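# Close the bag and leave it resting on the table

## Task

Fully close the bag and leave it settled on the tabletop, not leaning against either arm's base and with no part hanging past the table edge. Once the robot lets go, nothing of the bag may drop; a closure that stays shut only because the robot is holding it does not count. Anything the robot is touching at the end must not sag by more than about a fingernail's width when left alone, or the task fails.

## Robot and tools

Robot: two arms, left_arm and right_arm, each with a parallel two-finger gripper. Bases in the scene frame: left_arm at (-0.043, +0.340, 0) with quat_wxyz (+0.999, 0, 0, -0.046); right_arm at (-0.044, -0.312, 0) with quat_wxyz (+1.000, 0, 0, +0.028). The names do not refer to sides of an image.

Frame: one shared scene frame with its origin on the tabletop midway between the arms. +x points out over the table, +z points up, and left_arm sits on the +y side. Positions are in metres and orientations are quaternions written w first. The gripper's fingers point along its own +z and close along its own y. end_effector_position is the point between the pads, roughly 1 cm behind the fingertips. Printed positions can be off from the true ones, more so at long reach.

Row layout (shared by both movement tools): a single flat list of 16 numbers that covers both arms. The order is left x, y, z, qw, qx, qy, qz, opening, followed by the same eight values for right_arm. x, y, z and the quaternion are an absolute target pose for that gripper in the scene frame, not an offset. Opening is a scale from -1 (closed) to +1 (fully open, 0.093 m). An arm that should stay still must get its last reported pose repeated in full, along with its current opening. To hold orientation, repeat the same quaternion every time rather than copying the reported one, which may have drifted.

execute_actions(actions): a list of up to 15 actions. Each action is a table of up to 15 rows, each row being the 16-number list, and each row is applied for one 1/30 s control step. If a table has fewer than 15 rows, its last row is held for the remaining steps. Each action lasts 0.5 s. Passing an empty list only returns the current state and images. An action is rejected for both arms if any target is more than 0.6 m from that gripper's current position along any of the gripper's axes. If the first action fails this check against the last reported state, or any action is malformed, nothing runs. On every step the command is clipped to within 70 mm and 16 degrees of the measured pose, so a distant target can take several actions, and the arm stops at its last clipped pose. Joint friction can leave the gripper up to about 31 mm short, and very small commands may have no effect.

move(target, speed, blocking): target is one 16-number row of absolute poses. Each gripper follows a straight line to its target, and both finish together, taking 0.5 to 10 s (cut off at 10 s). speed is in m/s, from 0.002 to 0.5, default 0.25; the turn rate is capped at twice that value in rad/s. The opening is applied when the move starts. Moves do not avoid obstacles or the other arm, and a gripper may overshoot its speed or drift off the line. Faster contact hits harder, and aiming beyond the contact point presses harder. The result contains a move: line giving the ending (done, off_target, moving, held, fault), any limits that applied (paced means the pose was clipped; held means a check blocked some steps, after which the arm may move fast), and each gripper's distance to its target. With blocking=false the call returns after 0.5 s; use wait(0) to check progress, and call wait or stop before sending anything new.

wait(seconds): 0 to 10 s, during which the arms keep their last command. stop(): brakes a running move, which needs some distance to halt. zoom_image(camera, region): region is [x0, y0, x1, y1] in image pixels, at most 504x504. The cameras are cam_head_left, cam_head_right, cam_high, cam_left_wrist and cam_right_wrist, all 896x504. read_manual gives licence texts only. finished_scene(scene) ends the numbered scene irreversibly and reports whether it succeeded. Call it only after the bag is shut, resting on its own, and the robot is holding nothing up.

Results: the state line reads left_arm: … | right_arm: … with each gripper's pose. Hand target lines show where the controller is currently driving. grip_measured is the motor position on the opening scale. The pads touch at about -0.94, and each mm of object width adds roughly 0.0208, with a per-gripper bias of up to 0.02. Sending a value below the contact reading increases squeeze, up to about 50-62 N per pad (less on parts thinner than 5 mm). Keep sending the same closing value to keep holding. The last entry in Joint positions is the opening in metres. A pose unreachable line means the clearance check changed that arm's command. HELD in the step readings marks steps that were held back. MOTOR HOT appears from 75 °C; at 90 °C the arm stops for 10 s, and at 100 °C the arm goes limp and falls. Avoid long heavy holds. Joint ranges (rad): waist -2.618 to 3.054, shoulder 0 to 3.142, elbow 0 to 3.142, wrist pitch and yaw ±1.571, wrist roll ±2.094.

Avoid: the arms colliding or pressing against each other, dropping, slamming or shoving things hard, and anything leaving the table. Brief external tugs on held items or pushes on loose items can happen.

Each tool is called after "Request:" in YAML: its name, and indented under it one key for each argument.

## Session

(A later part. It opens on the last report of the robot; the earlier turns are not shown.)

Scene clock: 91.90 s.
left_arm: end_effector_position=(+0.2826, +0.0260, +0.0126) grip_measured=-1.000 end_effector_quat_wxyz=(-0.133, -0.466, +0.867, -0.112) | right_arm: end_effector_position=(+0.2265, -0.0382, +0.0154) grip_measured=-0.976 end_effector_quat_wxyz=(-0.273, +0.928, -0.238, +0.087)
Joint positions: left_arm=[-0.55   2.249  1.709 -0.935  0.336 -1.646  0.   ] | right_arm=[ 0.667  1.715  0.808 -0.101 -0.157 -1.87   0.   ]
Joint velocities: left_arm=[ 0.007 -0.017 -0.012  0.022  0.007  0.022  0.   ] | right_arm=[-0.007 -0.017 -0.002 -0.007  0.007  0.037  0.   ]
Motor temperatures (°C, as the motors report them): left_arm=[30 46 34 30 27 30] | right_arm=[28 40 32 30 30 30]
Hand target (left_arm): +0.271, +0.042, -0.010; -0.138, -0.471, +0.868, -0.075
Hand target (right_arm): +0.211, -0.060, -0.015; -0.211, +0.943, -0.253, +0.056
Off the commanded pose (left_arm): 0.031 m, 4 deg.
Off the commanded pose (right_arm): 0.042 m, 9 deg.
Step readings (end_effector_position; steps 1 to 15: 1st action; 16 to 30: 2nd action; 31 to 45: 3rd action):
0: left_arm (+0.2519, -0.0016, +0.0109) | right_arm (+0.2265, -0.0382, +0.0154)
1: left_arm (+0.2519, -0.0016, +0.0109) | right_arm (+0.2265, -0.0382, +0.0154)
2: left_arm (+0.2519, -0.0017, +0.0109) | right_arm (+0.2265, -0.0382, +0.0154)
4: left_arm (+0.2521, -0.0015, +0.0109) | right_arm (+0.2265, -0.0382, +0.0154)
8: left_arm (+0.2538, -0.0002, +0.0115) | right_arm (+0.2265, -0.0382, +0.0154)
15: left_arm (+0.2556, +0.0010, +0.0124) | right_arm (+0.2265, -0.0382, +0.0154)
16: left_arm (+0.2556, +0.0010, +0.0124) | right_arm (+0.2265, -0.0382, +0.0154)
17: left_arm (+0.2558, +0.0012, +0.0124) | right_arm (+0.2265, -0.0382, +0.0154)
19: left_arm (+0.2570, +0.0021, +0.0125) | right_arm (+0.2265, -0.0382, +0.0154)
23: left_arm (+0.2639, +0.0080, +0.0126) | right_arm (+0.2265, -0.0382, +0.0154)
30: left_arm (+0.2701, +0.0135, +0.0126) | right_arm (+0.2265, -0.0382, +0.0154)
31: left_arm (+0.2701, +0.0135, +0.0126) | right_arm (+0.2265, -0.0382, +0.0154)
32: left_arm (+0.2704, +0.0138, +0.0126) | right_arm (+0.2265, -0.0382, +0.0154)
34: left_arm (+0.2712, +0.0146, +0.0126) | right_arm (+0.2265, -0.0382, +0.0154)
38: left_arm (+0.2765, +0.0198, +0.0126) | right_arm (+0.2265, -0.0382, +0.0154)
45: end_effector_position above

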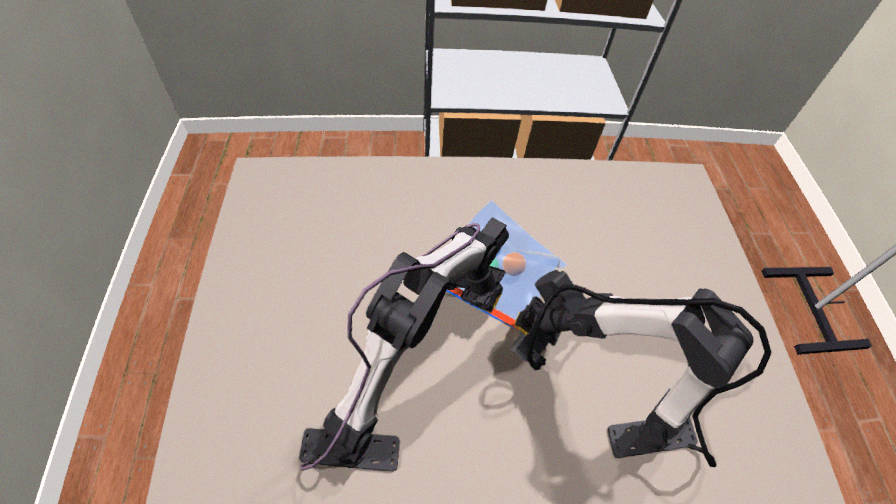

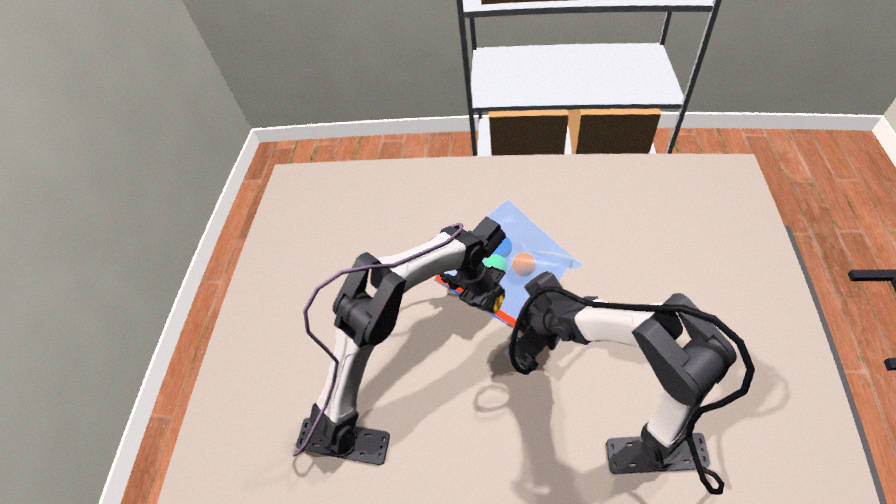

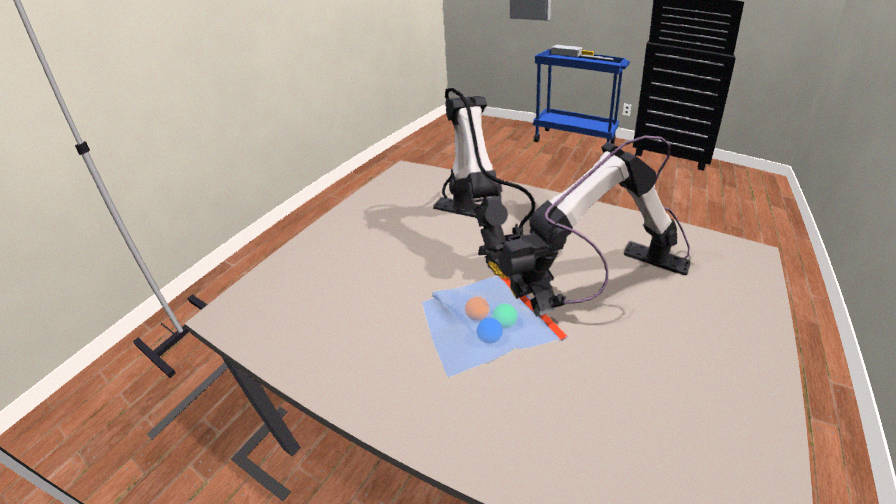

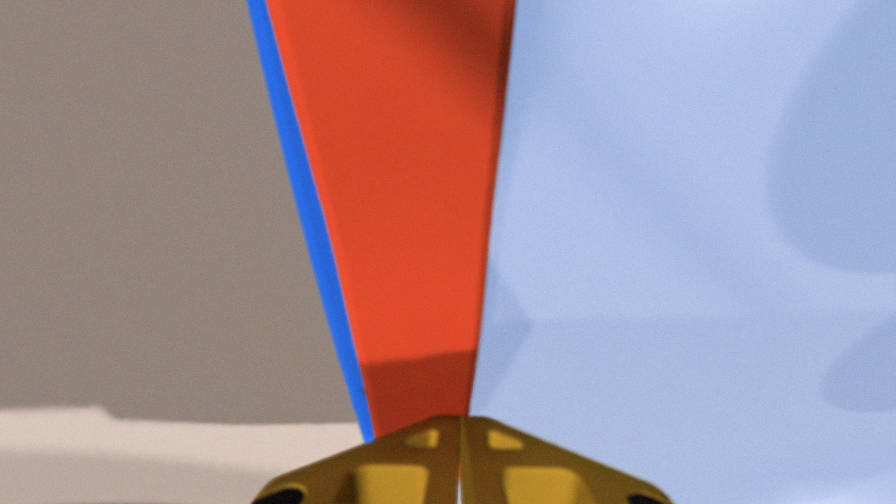

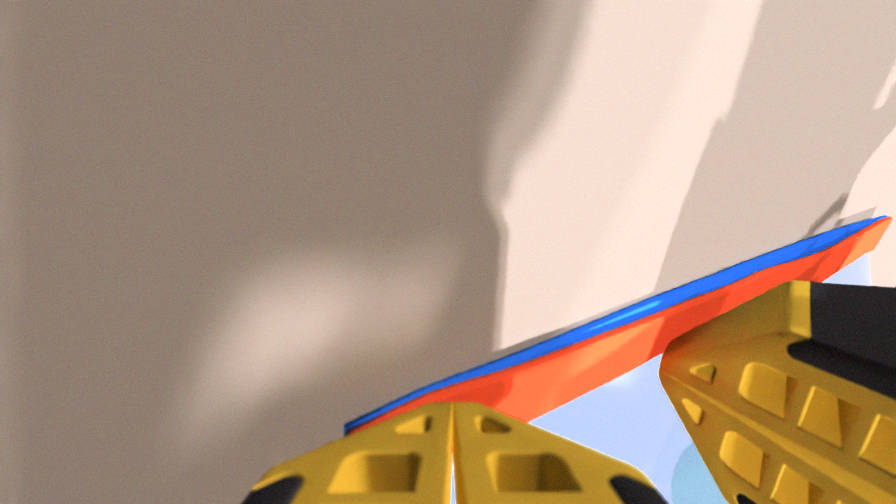

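Request:
execute_actions:
  actions:
    - [[0.276,0.032,0.0,-0.137,-0.471,0.868,-0.075,-1,0.212,-0.059,-0.018,0.209,-0.943,0.253,-0.056,-1],[0.278,0.03,0.012,-0.137,-0.471,0.868,-0.075,-1,0.212,-0.059,-0.018,0.209,-0.943,0.253,-0.056,-1],[0.278,0.03,0.022,-0.137,-0.471,0.868,-0.075,-1,0.212,-0.059,-0.018,0.209,-0.943,0.253,-0.056,-1],[0.276,0.029,0.03,-0.137,-0.471,0.868,-0.075,-1,0.212,-0.059,-0.018,0.209,-0.943,0.253,-0.056,-1],[0.274,0.028,0.036,-0.139,-0.45,0.879,-0.071,-1,0.212,-0.059,-0.018,0.209,-0.943,0.253,-0.056,-1],[0.27,0.026,0.04,-0.14,-0.43,0.889,-0.068,-1,0.212,-0.059,-0.018,0.209,-0.943,0.253,-0.056,-1],[0.266,0.024,0.04,-0.142,-0.41,0.899,-0.065,-1,0.212,-0.059,-0.018,0.209,-0.943,0.253,-0.056,-1],[0.261,0.021,0.04,-0.143,-0.39,0.908,-0.062,-1,0.212,-0.059,-0.018,0.209,-0.943,0.253,-0.056,-1],[0.256,0.018,0.04,-0.1444,-0.3741,0.9145,-0.0591,-1,0.212,-0.059,-0.018,0.209,-0.943,0.253,-0.056,-1],[0.252,0.016,0.04,-0.1444,-0.3741,0.9145,-0.0591,-1,0.212,-0.059,-0.018,0.209,-0.943,0.253,-0.056,-1]]
    - [[0.252,0.016,0.04,-0.1444,-0.3741,0.9145,-0.0591,-1,0.212,-0.059,-0.018,0.209,-0.943,0.253,-0.056,-1]]

Request:
move:
  target: [0.2489, 0.0215, -0.018, -0.1444,-0.3741,0.9145,-0.0591, -1, 0.212, -0.059, -0.018, 0.209, -0.943, 0.253, -0.056, -1]
  speed: 0.07

Scene clock: 100.77 s.
left_arm: end_effector_position=(+0.2485, +0.0146, +0.0440) grip_measured=-1.000 end_effector_quat_wxyz=(-0.147, -0.375, +0.913, -0.067) | right_arm: end_effector_position=(+0.2265, -0.0382, +0.0154) grip_measured=-0.976 end_effector_quat_wxyz=(-0.273, +0.928, -0.238, +0.087)
Joint positions: left_arm=[-0.623  2.258  1.859 -1.184  0.324 -1.493  0.   ] | right_arm=[ 0.667  1.715  0.808 -0.101 -0.157 -1.87   0.   ]
Joint velocities: left_arm=[-0.007 -0.027  0.027 -0.022 -0.022  0.022  0.   ] | right_arm=[-0.007 -0.032  0.007 -0.007  0.051 -0.066  0.   ]
Motor temperatures (°C, as the motors report them): left_arm=[30 46 34 29 27 30] | right_arm=[28 38 32 30 30 30]
Hand target (left_arm): +0.252, +0.016, +0.040; -0.144, -0.374, +0.914, -0.060
Hand target (right_arm): +0.211, -0.060, -0.015; -0.211, +0.943, -0.253, +0.056
Off the commanded pose (left_arm): 0.005 m, 1 deg.
Off the commanded pose (right_arm): 0.042 m, 9 deg.
Step readings (end_effector_position; steps 1 to 15: 1st action; 16 to 30: 2nd action):
0: left_arm (+0.2826, +0.0260, +0.0126) | right_arm (+0.2265, -0.0382, +0.0154)
1: left_arm (+0.2821, +0.0263, +0.0124) | right_arm (+0.2265, -0.0382, +0.0154)
2: left_arm (+0.2814, +0.0268, +0.0133) | right_arm (+0.2265, -0.0382, +0.0154)
4: left_arm (+0.2815, +0.0273, +0.0182) | right_arm (+0.2265, -0.0382, +0.0154)
8: left_arm (+0.2804, +0.0228, +0.0365) | right_arm (+0.2265, -0.0382, +0.0154)
15: left_arm (+0.2540, +0.0105, +0.0440) | right_arm (+0.2265, -0.0382, +0.0154)
16: left_arm (+0.2525, +0.0110, +0.0440) | right_arm (+0.2265, -0.0382, +0.0154)
17: left_arm (+0.2516, +0.0117, +0.0440) | right_arm (+0.2265, -0.0382, +0.0154)
19: left_arm (+0.2504, +0.0129, +0.0440) | right_arm (+0.2265, -0.0382, +0.0154)
23: left_arm (+0.2491, +0.0140, +0.0440) | right_arm (+0.2265, -0.0382, +0.0154)
30: end_effector_position above

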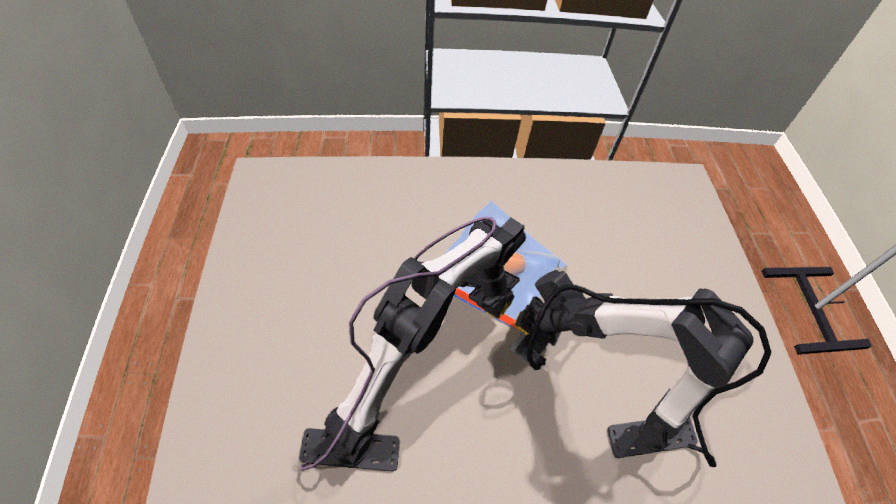

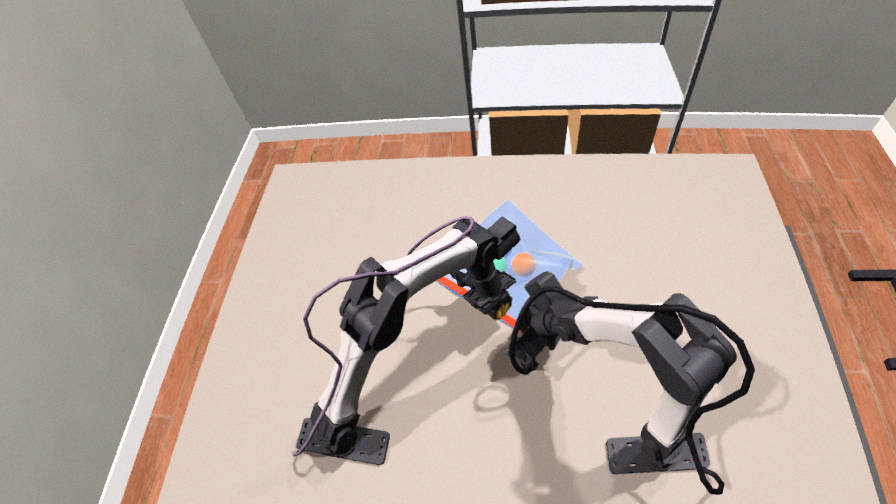

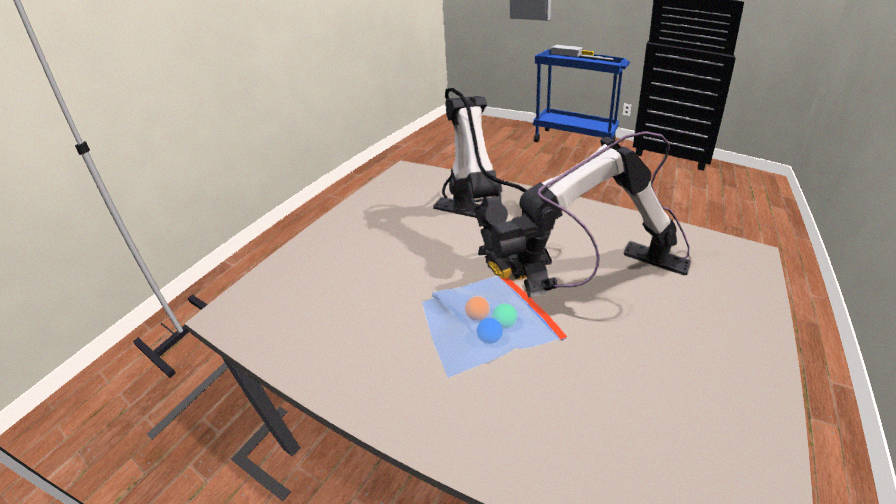

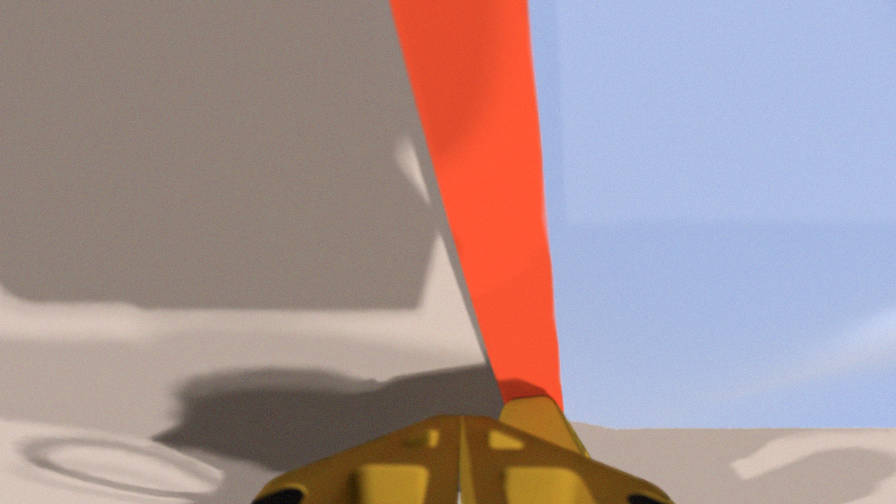

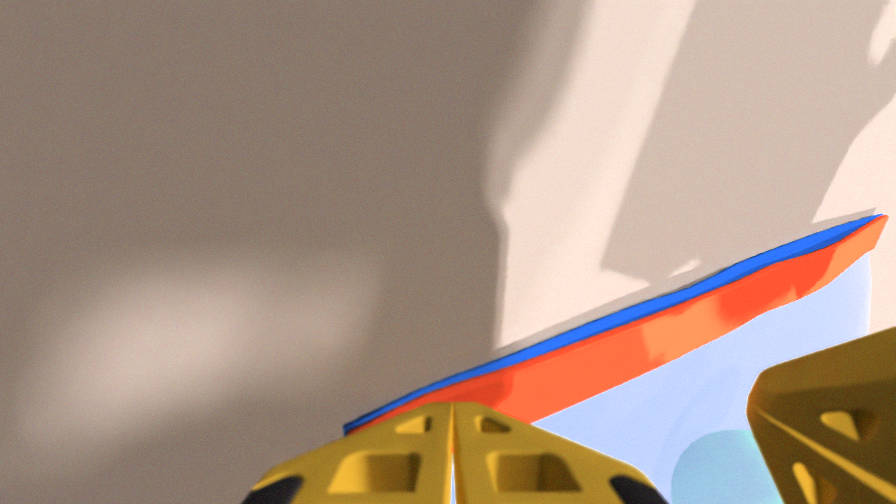

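Scene clock: 102.07 s.
left_arm: end_effector_position=(+0.2497, +0.0139, +0.0084) grip_measured=-1.000 end_effector_quat_wxyz=(-0.143, -0.371, +0.914, -0.076) | right_arm: end_effector_position=(+0.2270, -0.0376, +0.0159) grip_measured=-0.976 end_effector_quat_wxyz=(-0.275, +0.927, -0.238, +0.088)
Joint positions: left_arm=[-0.622  2.28   1.75  -1.036  0.326 -1.487  0.   ] | right_arm=[ 0.667  1.715  0.808 -0.097 -0.157 -1.87   0.   ]
Joint velocities: left_arm=[ 0.012 -0.007  0.002 -0.007  0.051  0.007  0.   ] | right_arm=[ 0.007 -0.017 -0.012  0.007 -0.037  0.022  0.   ]
Motor temperatures (°C, as the motors report them): left_arm=[30 46 34 29 27 30] | right_arm=[28 38 32 30 30 30]
Hand target (left_arm): +0.247, +0.023, -0.017; -0.145, -0.374, +0.914, -0.058
Hand target (right_arm): +0.211, -0.060, -0.015; -0.211, +0.943, -0.253, +0.056
Off the commanded pose (left_arm): 0.027 m, 2 deg.
Off the commanded pose (right_arm): 0.043 m, 9 deg.
move: off_target (left_arm, right_arm)

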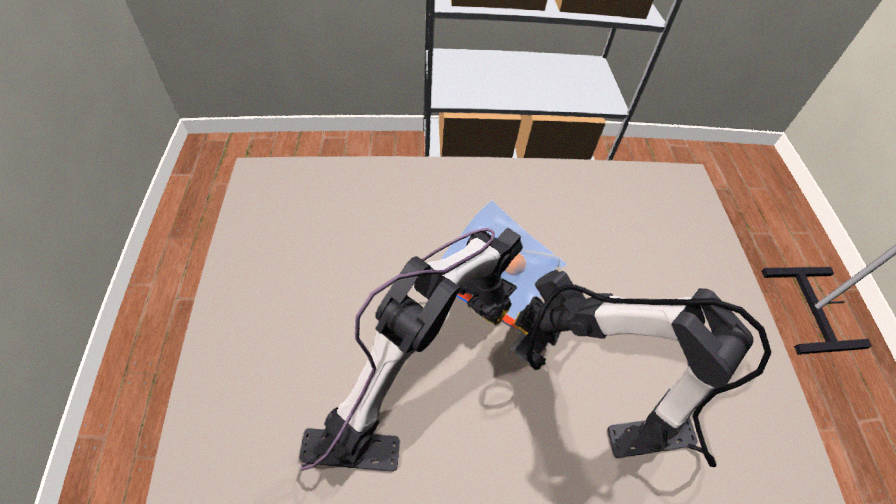

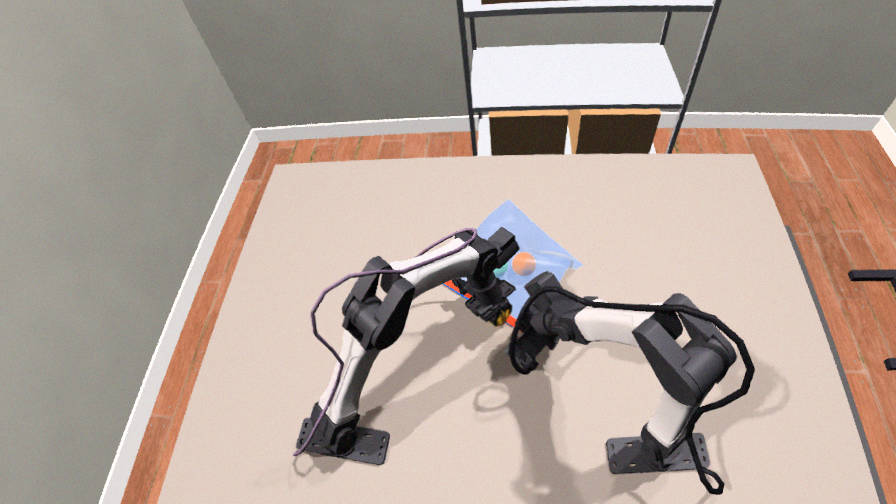

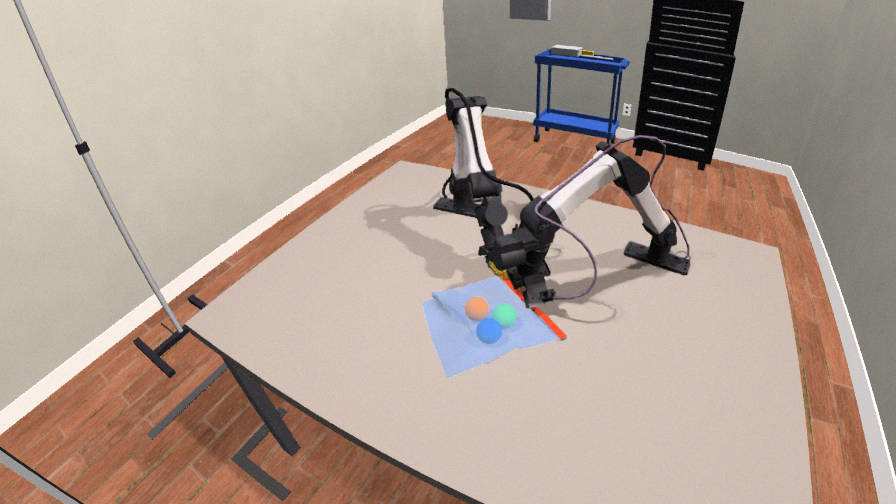

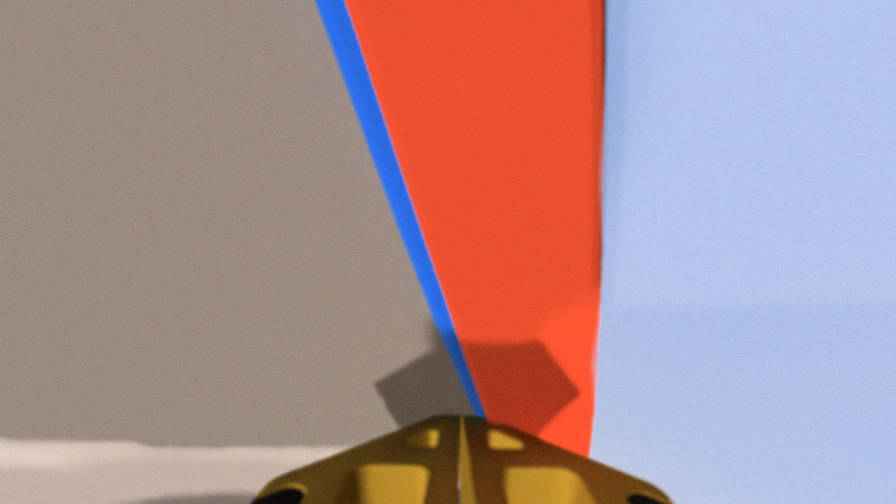

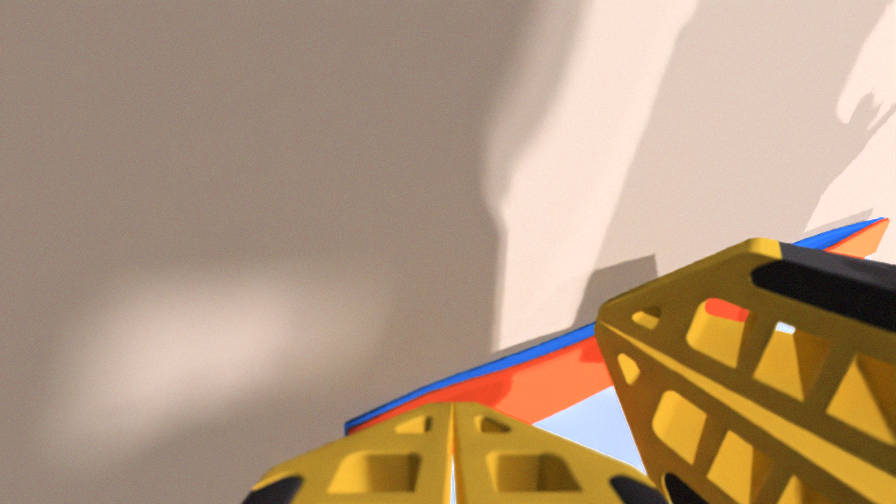

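Request:
execute_actions:
  actions: []

Scene clock: 104.40 s.
left_arm: end_effector_position=(+0.2497, +0.0139, +0.0084) grip_measured=-1.000 end_effector_quat_wxyz=(-0.143, -0.371, +0.914, -0.076) | right_arm: end_effector_position=(+0.2270, -0.0376, +0.0159) grip_measured=-0.976 end_effector_quat_wxyz=(-0.275, +0.927, -0.238, +0.088)
Joint positions: left_arm=[-0.622  2.28   1.75  -1.036  0.326 -1.487  0.   ] | right_arm=[ 0.667  1.715  0.808 -0.097 -0.157 -1.87   0.   ]
Joint velocities: left_arm=[-0.012 -0.002 -0.007 -0.037 -0.007 -0.051  0.   ] | right_arm=[-0.007 -0.002  0.002  0.022 -0.022 -0.007  0.   ]
Motor temperatures (°C, as the motors report them): left_arm=[30 46 34 29 27 30] | right_arm=[28 38 32 30 30 30]
Hand target (left_arm): +0.247, +0.023, -0.017; -0.145, -0.374, +0.914, -0.058
Hand target (right_arm): +0.211, -0.060, -0.015; -0.211, +0.943, -0.253, +0.056
Off the commanded pose (left_arm): 0.027 m, 2 deg.
Off the commanded pose (right_arm): 0.043 m, 9 deg.

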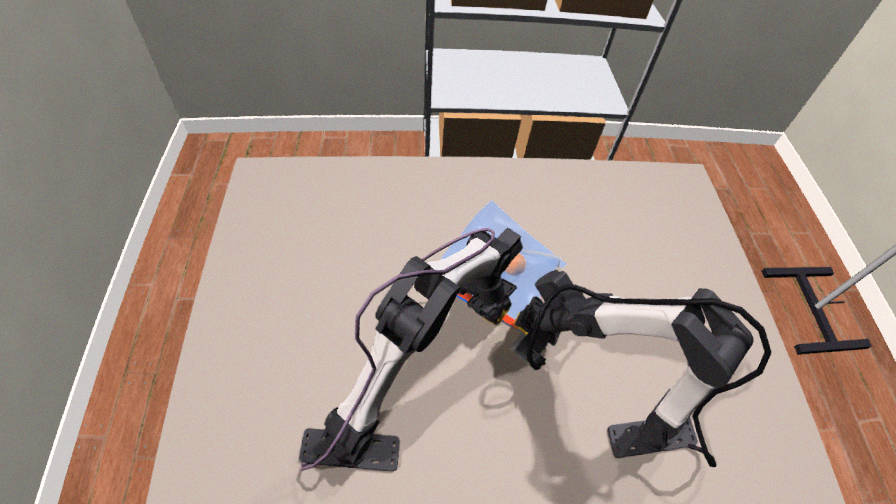

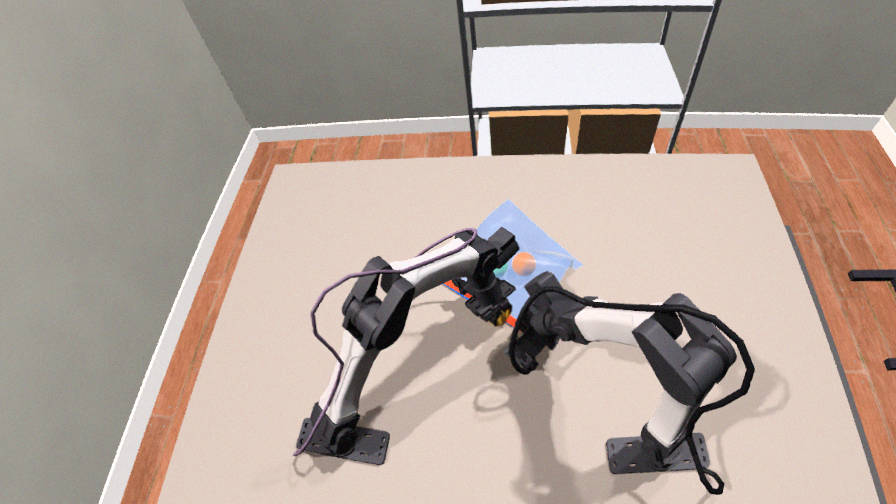

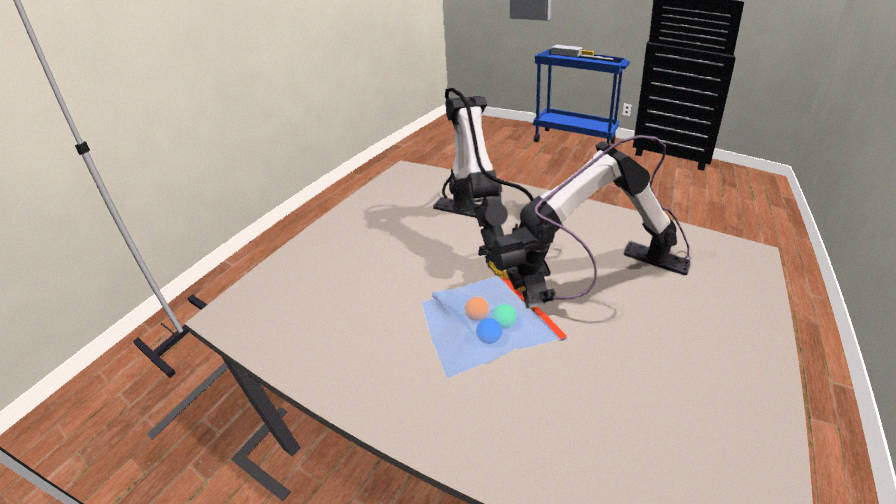

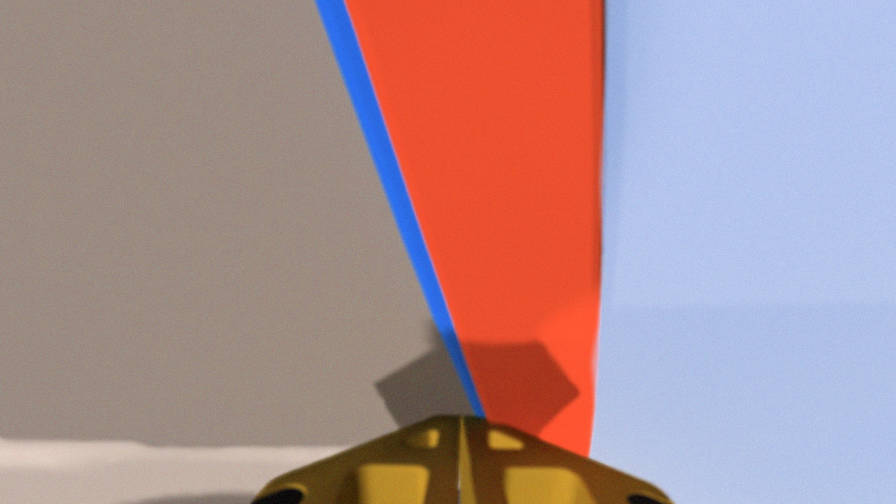

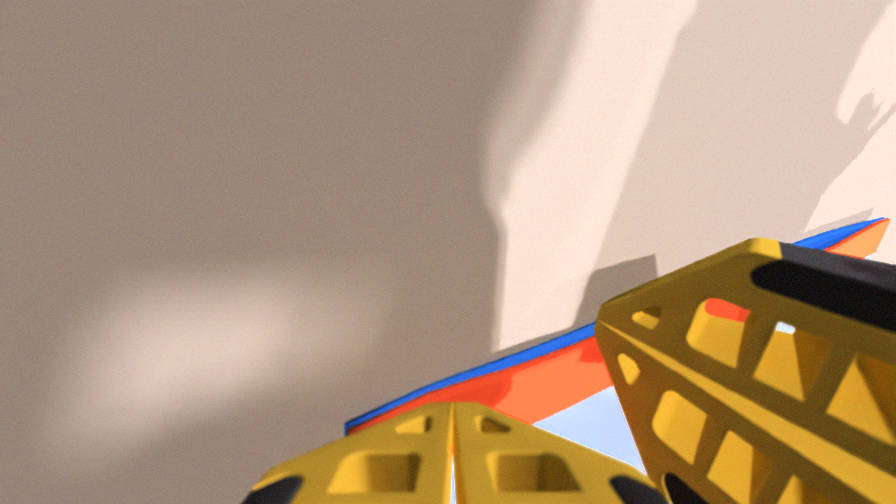

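Request:
execute_actions:
  actions:
    - [[0.250,0.016,0.045,-0.145,-0.374,0.914,-0.058,-1, 0.212,-0.059,-0.018,0.209,-0.943,0.253,-0.056,-1]]
    - [[0.266,0.031,0.045,-0.1431,-0.3939,0.9061,-0.0622,-1, 0.212,-0.059,-0.018,0.209,-0.943,0.253,-0.056,-1]]
    - [[0.266,0.031,0.03,-0.1431,-0.3939,0.9061,-0.0622,-1, 0.212,-0.059,-0.018,0.209,-0.943,0.253,-0.056,-1]]

Scene clock: 109.87 s.
left_arm: end_effector_position=(+0.2702, +0.0271, +0.0446) grip_measured=-1.000 end_effector_quat_wxyz=(-0.140, -0.395, +0.905, -0.078) | right_arm: end_effector_position=(+0.2270, -0.0376, +0.0159) grip_measured=-0.976 end_effector_quat_wxyz=(-0.275, +0.927, -0.238, +0.088)
Joint positions: left_arm=[-0.57   2.266  1.876 -1.176  0.322 -1.487  0.   ] | right_arm=[ 0.667  1.715  0.808 -0.097 -0.157 -1.87   0.   ]
Joint velocities: left_arm=[ 0.027 -0.037  0.007 -0.022 -0.11   0.022  0.   ] | right_arm=[-0.007  0.002  0.002 -0.051 -0.007 -0.022  0.   ]
Motor temperatures (°C, as the motors report them): left_arm=[30 47 34 29 27 30] | right_arm=[28 37 33 30 30 30]
Hand target (left_arm): +0.266, +0.031, +0.030; -0.143, -0.394, +0.906, -0.062
Hand target (right_arm): +0.211, -0.060, -0.015; -0.211, +0.943, -0.253, +0.056
Off the commanded pose (left_arm): 0.016 m, 2 deg.
Off the commanded pose (right_arm): 0.043 m, 9 deg.
Step readings (end_effector_position; steps 1 to 15: 1st action; 16 to 30: 2nd action; 31 to 45: 3rd action):
0: left_arm (+0.2497, +0.0139, +0.0084) | right_arm (+0.2270, -0.0376, +0.0159)
1: left_arm (+0.2491, +0.0144, +0.0122) | right_arm (+0.2270, -0.0376, +0.0159)
2: left_arm (+0.2487, +0.0149, +0.0167) | right_arm (+0.2270, -0.0376, +0.0159)
4: left_arm (+0.2518, +0.0122, +0.0290) | right_arm (+0.2270, -0.0376, +0.0159)
8: left_arm (+0.2555, +0.0090, +0.0440) | right_arm (+0.2270, -0.0376, +0.0159)
15: left_arm (+0.2501, +0.0137, +0.0448) | right_arm (+0.2270, -0.0376, +0.0159)
16: left_arm (+0.2509, +0.0150, +0.0448) | right_arm (+0.2270, -0.0376, +0.0159)
17: left_arm (+0.2525, +0.0169, +0.0448) | right_arm (+0.2270, -0.0376, +0.0159)
19: left_arm (+0.2580, +0.0224, +0.0448) | right_arm (+0.2270, -0.0376, +0.0159)
23: left_arm (+0.2656, +0.0303, +0.0447) | right_arm (+0.2270, -0.0376, +0.0159)
30: left_arm (+0.2656, +0.0308, +0.0447) | right_arm (+0.2270, -0.0376, +0.0159)
31: left_arm (+0.2659, +0.0305, +0.0447) | right_arm (+0.2270, -0.0376, +0.0159)
32: left_arm (+0.2667, +0.0299, +0.0447) | right_arm (+0.2270, -0.0376, +0.0159)
34: left_arm (+0.2682, +0.0287, +0.0446) | right_arm (+0.2270, -0.0376, +0.0159)
38: left_arm (+0.2696, +0.0276, +0.0446) | right_arm (+0.2270, -0.0376, +0.0159)
45: end_effector_position above

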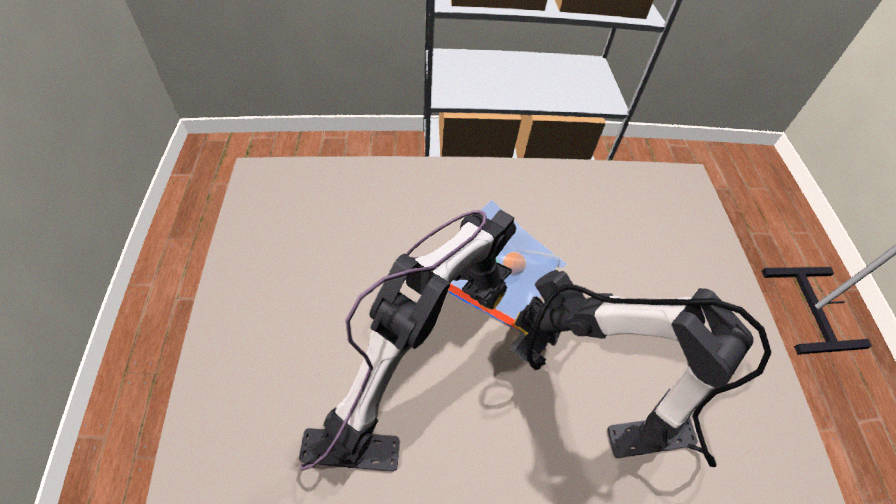

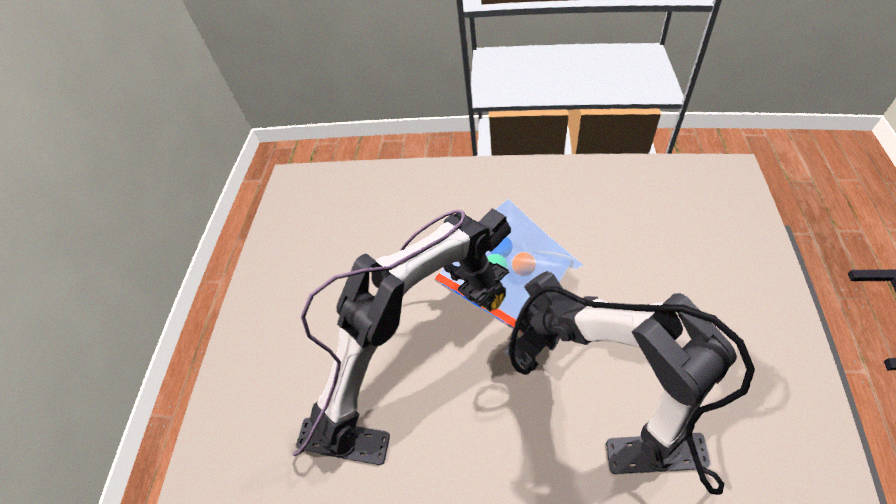

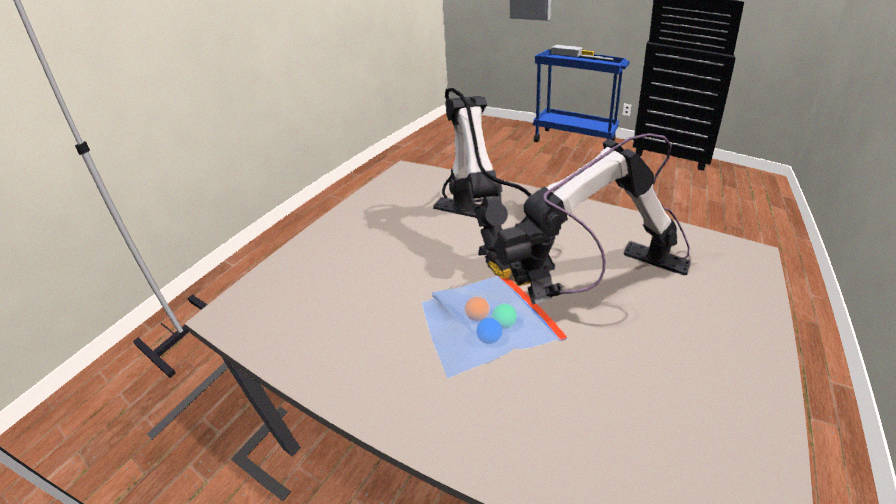

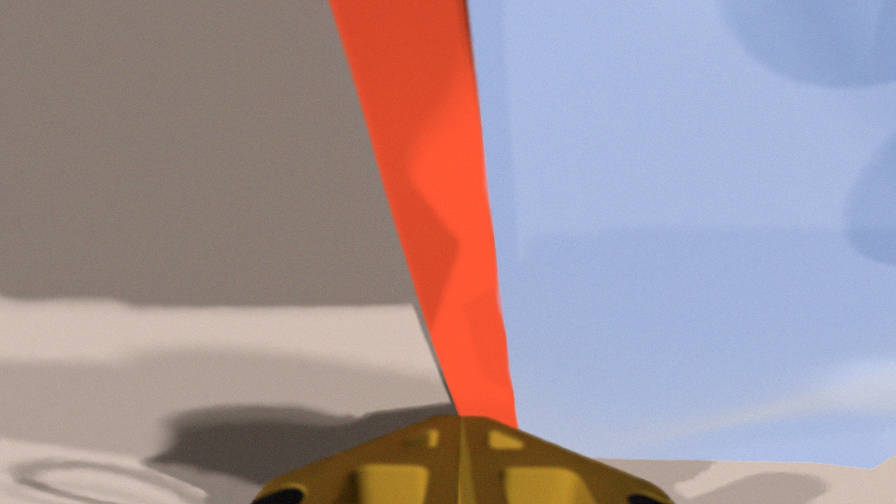

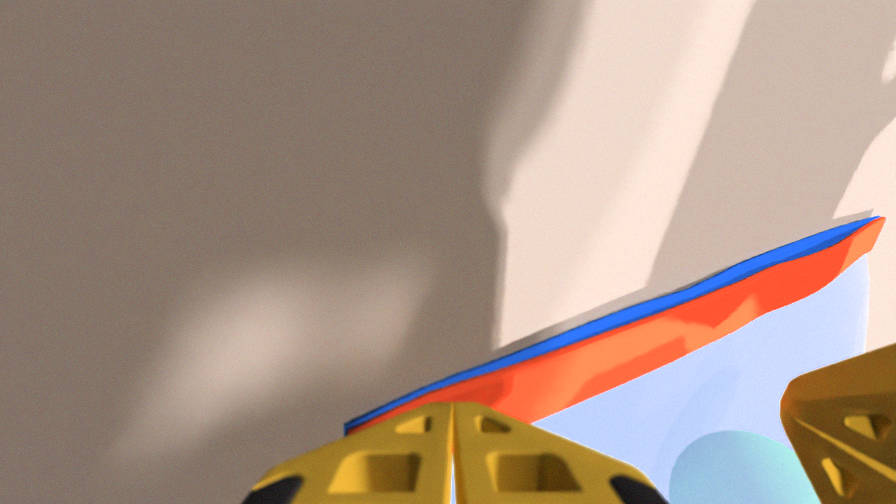

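Request:
execute_actions:
  actions:
    - [[0.266,0.031,0.02,-0.1431,-0.3939,0.9061,-0.0622,-1, 0.212,-0.059,-0.018,0.209,-0.943,0.253,-0.056,-1],[0.266,0.031,0.016,-0.1431,-0.3939,0.9061,-0.0622,-1, 0.212,-0.059,-0.018,0.209,-0.943,0.253,-0.056,-1],[0.266,0.031,0.012,-0.1431,-0.3939,0.9061,-0.0622,-1, 0.212,-0.059,-0.018,0.209,-0.943,0.253,-0.056,-1],[0.266,0.031,0.008,-0.1431,-0.3939,0.9061,-0.0622,-1, 0.212,-0.059,-0.018,0.209,-0.943,0.253,-0.056,-1],[0.266,0.031,0.004,-0.1431,-0.3939,0.9061,-0.0622,-1, 0.212,-0.059,-0.018,0.209,-0.943,0.253,-0.056,-1],[0.266,0.031,0.0,-0.1431,-0.3939,0.9061,-0.0622,-1, 0.212,-0.059,-0.018,0.209,-0.943,0.253,-0.056,-1],[0.266,0.031,-0.003,-0.1431,-0.3939,0.9061,-0.0622,-1, 0.212,-0.059,-0.018,0.209,-0.943,0.253,-0.056,-1]]
    - [[0.266,0.031,-0.008,-0.1431,-0.3939,0.9061,-0.0622,-1, 0.212,-0.059,-0.018,0.209,-0.943,0.253,-0.056,-1],[0.266,0.031,-0.012,-0.1431,-0.3939,0.9061,-0.0622,-1, 0.212,-0.059,-0.018,0.209,-0.943,0.253,-0.056,-1],[0.266,0.031,-0.017,-0.1431,-0.3939,0.9061,-0.0622,-1, 0.212,-0.059,-0.018,0.209,-0.943,0.253,-0.056,-1]]

Scene clock: 113.07 s.
left_arm: end_effector_position=(+0.2687, +0.0272, +0.0110) grip_measured=-1.000 end_effector_quat_wxyz=(-0.144, -0.395, +0.904, -0.077) | right_arm: end_effector_position=(+0.2269, -0.0377, +0.0159) grip_measured=-0.976 end_effector_quat_wxyz=(-0.275, +0.927, -0.238, +0.088)
Joint positions: left_arm=[-0.57   2.298  1.791 -1.067  0.328 -1.487  0.   ] | right_arm=[ 0.667  1.715  0.808 -0.097 -0.157 -1.87   0.   ]
Joint velocities: left_arm=[-0.002  0.017 -0.007  0.037  0.007 -0.037  0.   ] | right_arm=[ 0.002 -0.017 -0.002  0.051  0.022 -0.022  0.   ]
Motor temperatures (°C, as the motors report them): left_arm=[30 47 34 29 27 30] | right_arm=[28 37 33 30 30 30]
Hand target (left_arm): +0.265, +0.032, -0.016; -0.144, -0.393, +0.906, -0.061
Hand target (right_arm): +0.211, -0.060, -0.015; -0.211, +0.943, -0.253, +0.056
Off the commanded pose (left_arm): 0.028 m, 2 deg.
Off the commanded pose (right_arm): 0.043 m, 9 deg.
Step readings (end_effector_position; steps 1 to 15: 1st action; 16 to 30: 2nd action):
0: left_arm (+0.2704, +0.0270, +0.0446) | right_arm (+0.2270, -0.0376, +0.0159)
1: left_arm (+0.2704, +0.0270, +0.0436) | right_arm (+0.2270, -0.0376, +0.0159)
2: left_arm (+0.2707, +0.0268, +0.0420) | right_arm (+0.2270, -0.0376, +0.0159)
4: left_arm (+0.2697, +0.0276, +0.0363) | right_arm (+0.2270, -0.0376, +0.0159)
8: left_arm (+0.2669, +0.0297, +0.0209) | right_arm (+0.2270, -0.0376, +0.0159)
15: left_arm (+0.2675, +0.0291, +0.0121) | right_arm (+0.2269, -0.0377, +0.0159)
16: left_arm (+0.2678, +0.0288, +0.0121) | right_arm (+0.2269, -0.0377, +0.0159)
17: left_arm (+0.2686, +0.0282, +0.0121) | right_arm (+0.2269, -0.0377, +0.0159)
19: left_arm (+0.2686, +0.0279, +0.0110) | right_arm (+0.2269, -0.0377, +0.0159)
23: left_arm (+0.2687, +0.0272, +0.0110) | right_arm (+0.2269, -0.0377, +0.0159)
30: end_effector_position above

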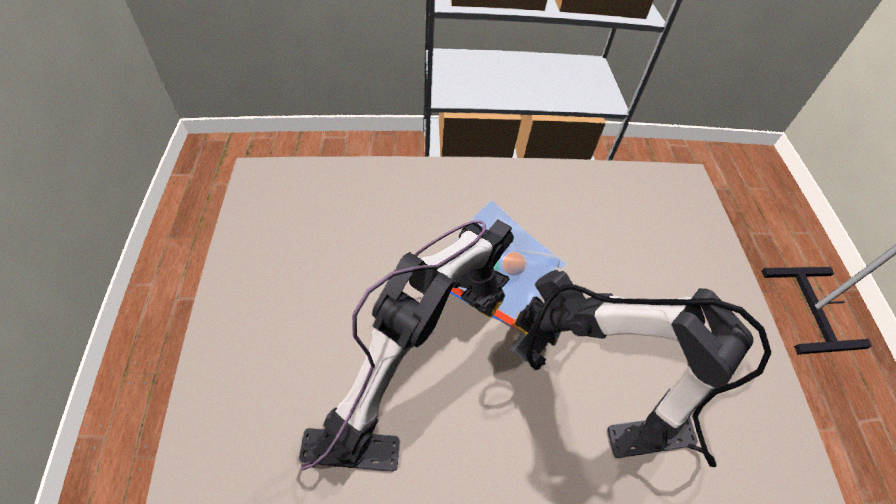

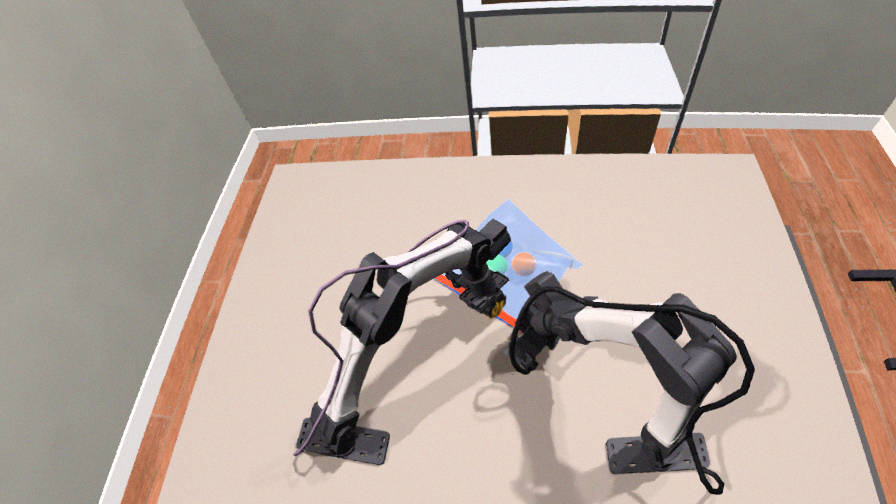

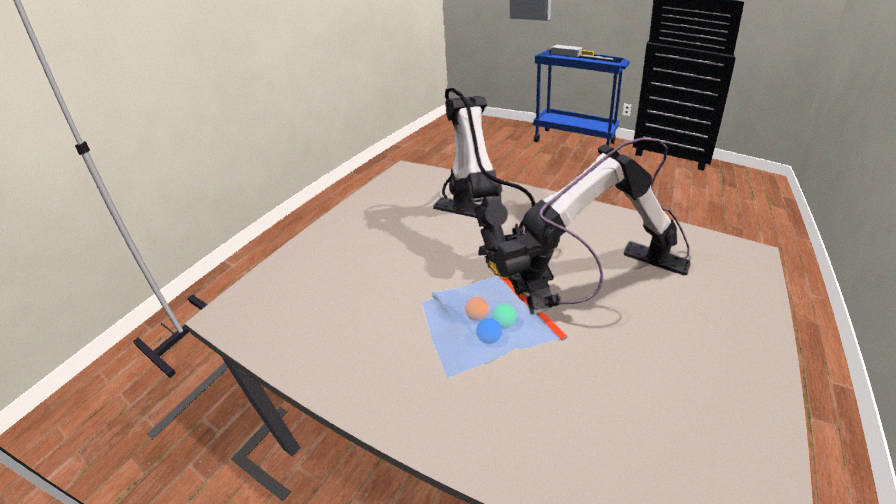

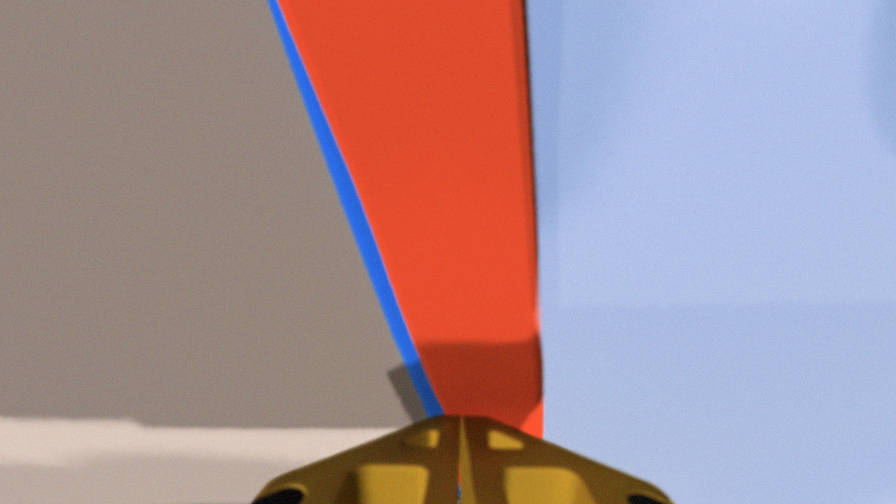

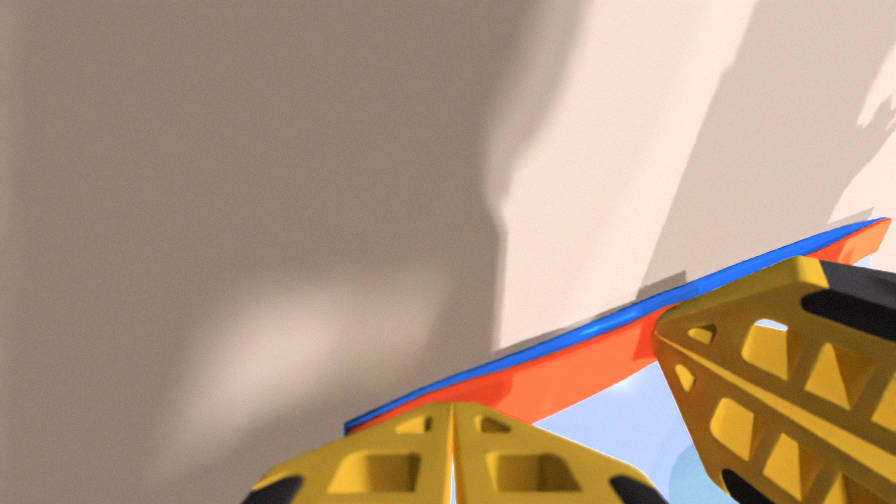

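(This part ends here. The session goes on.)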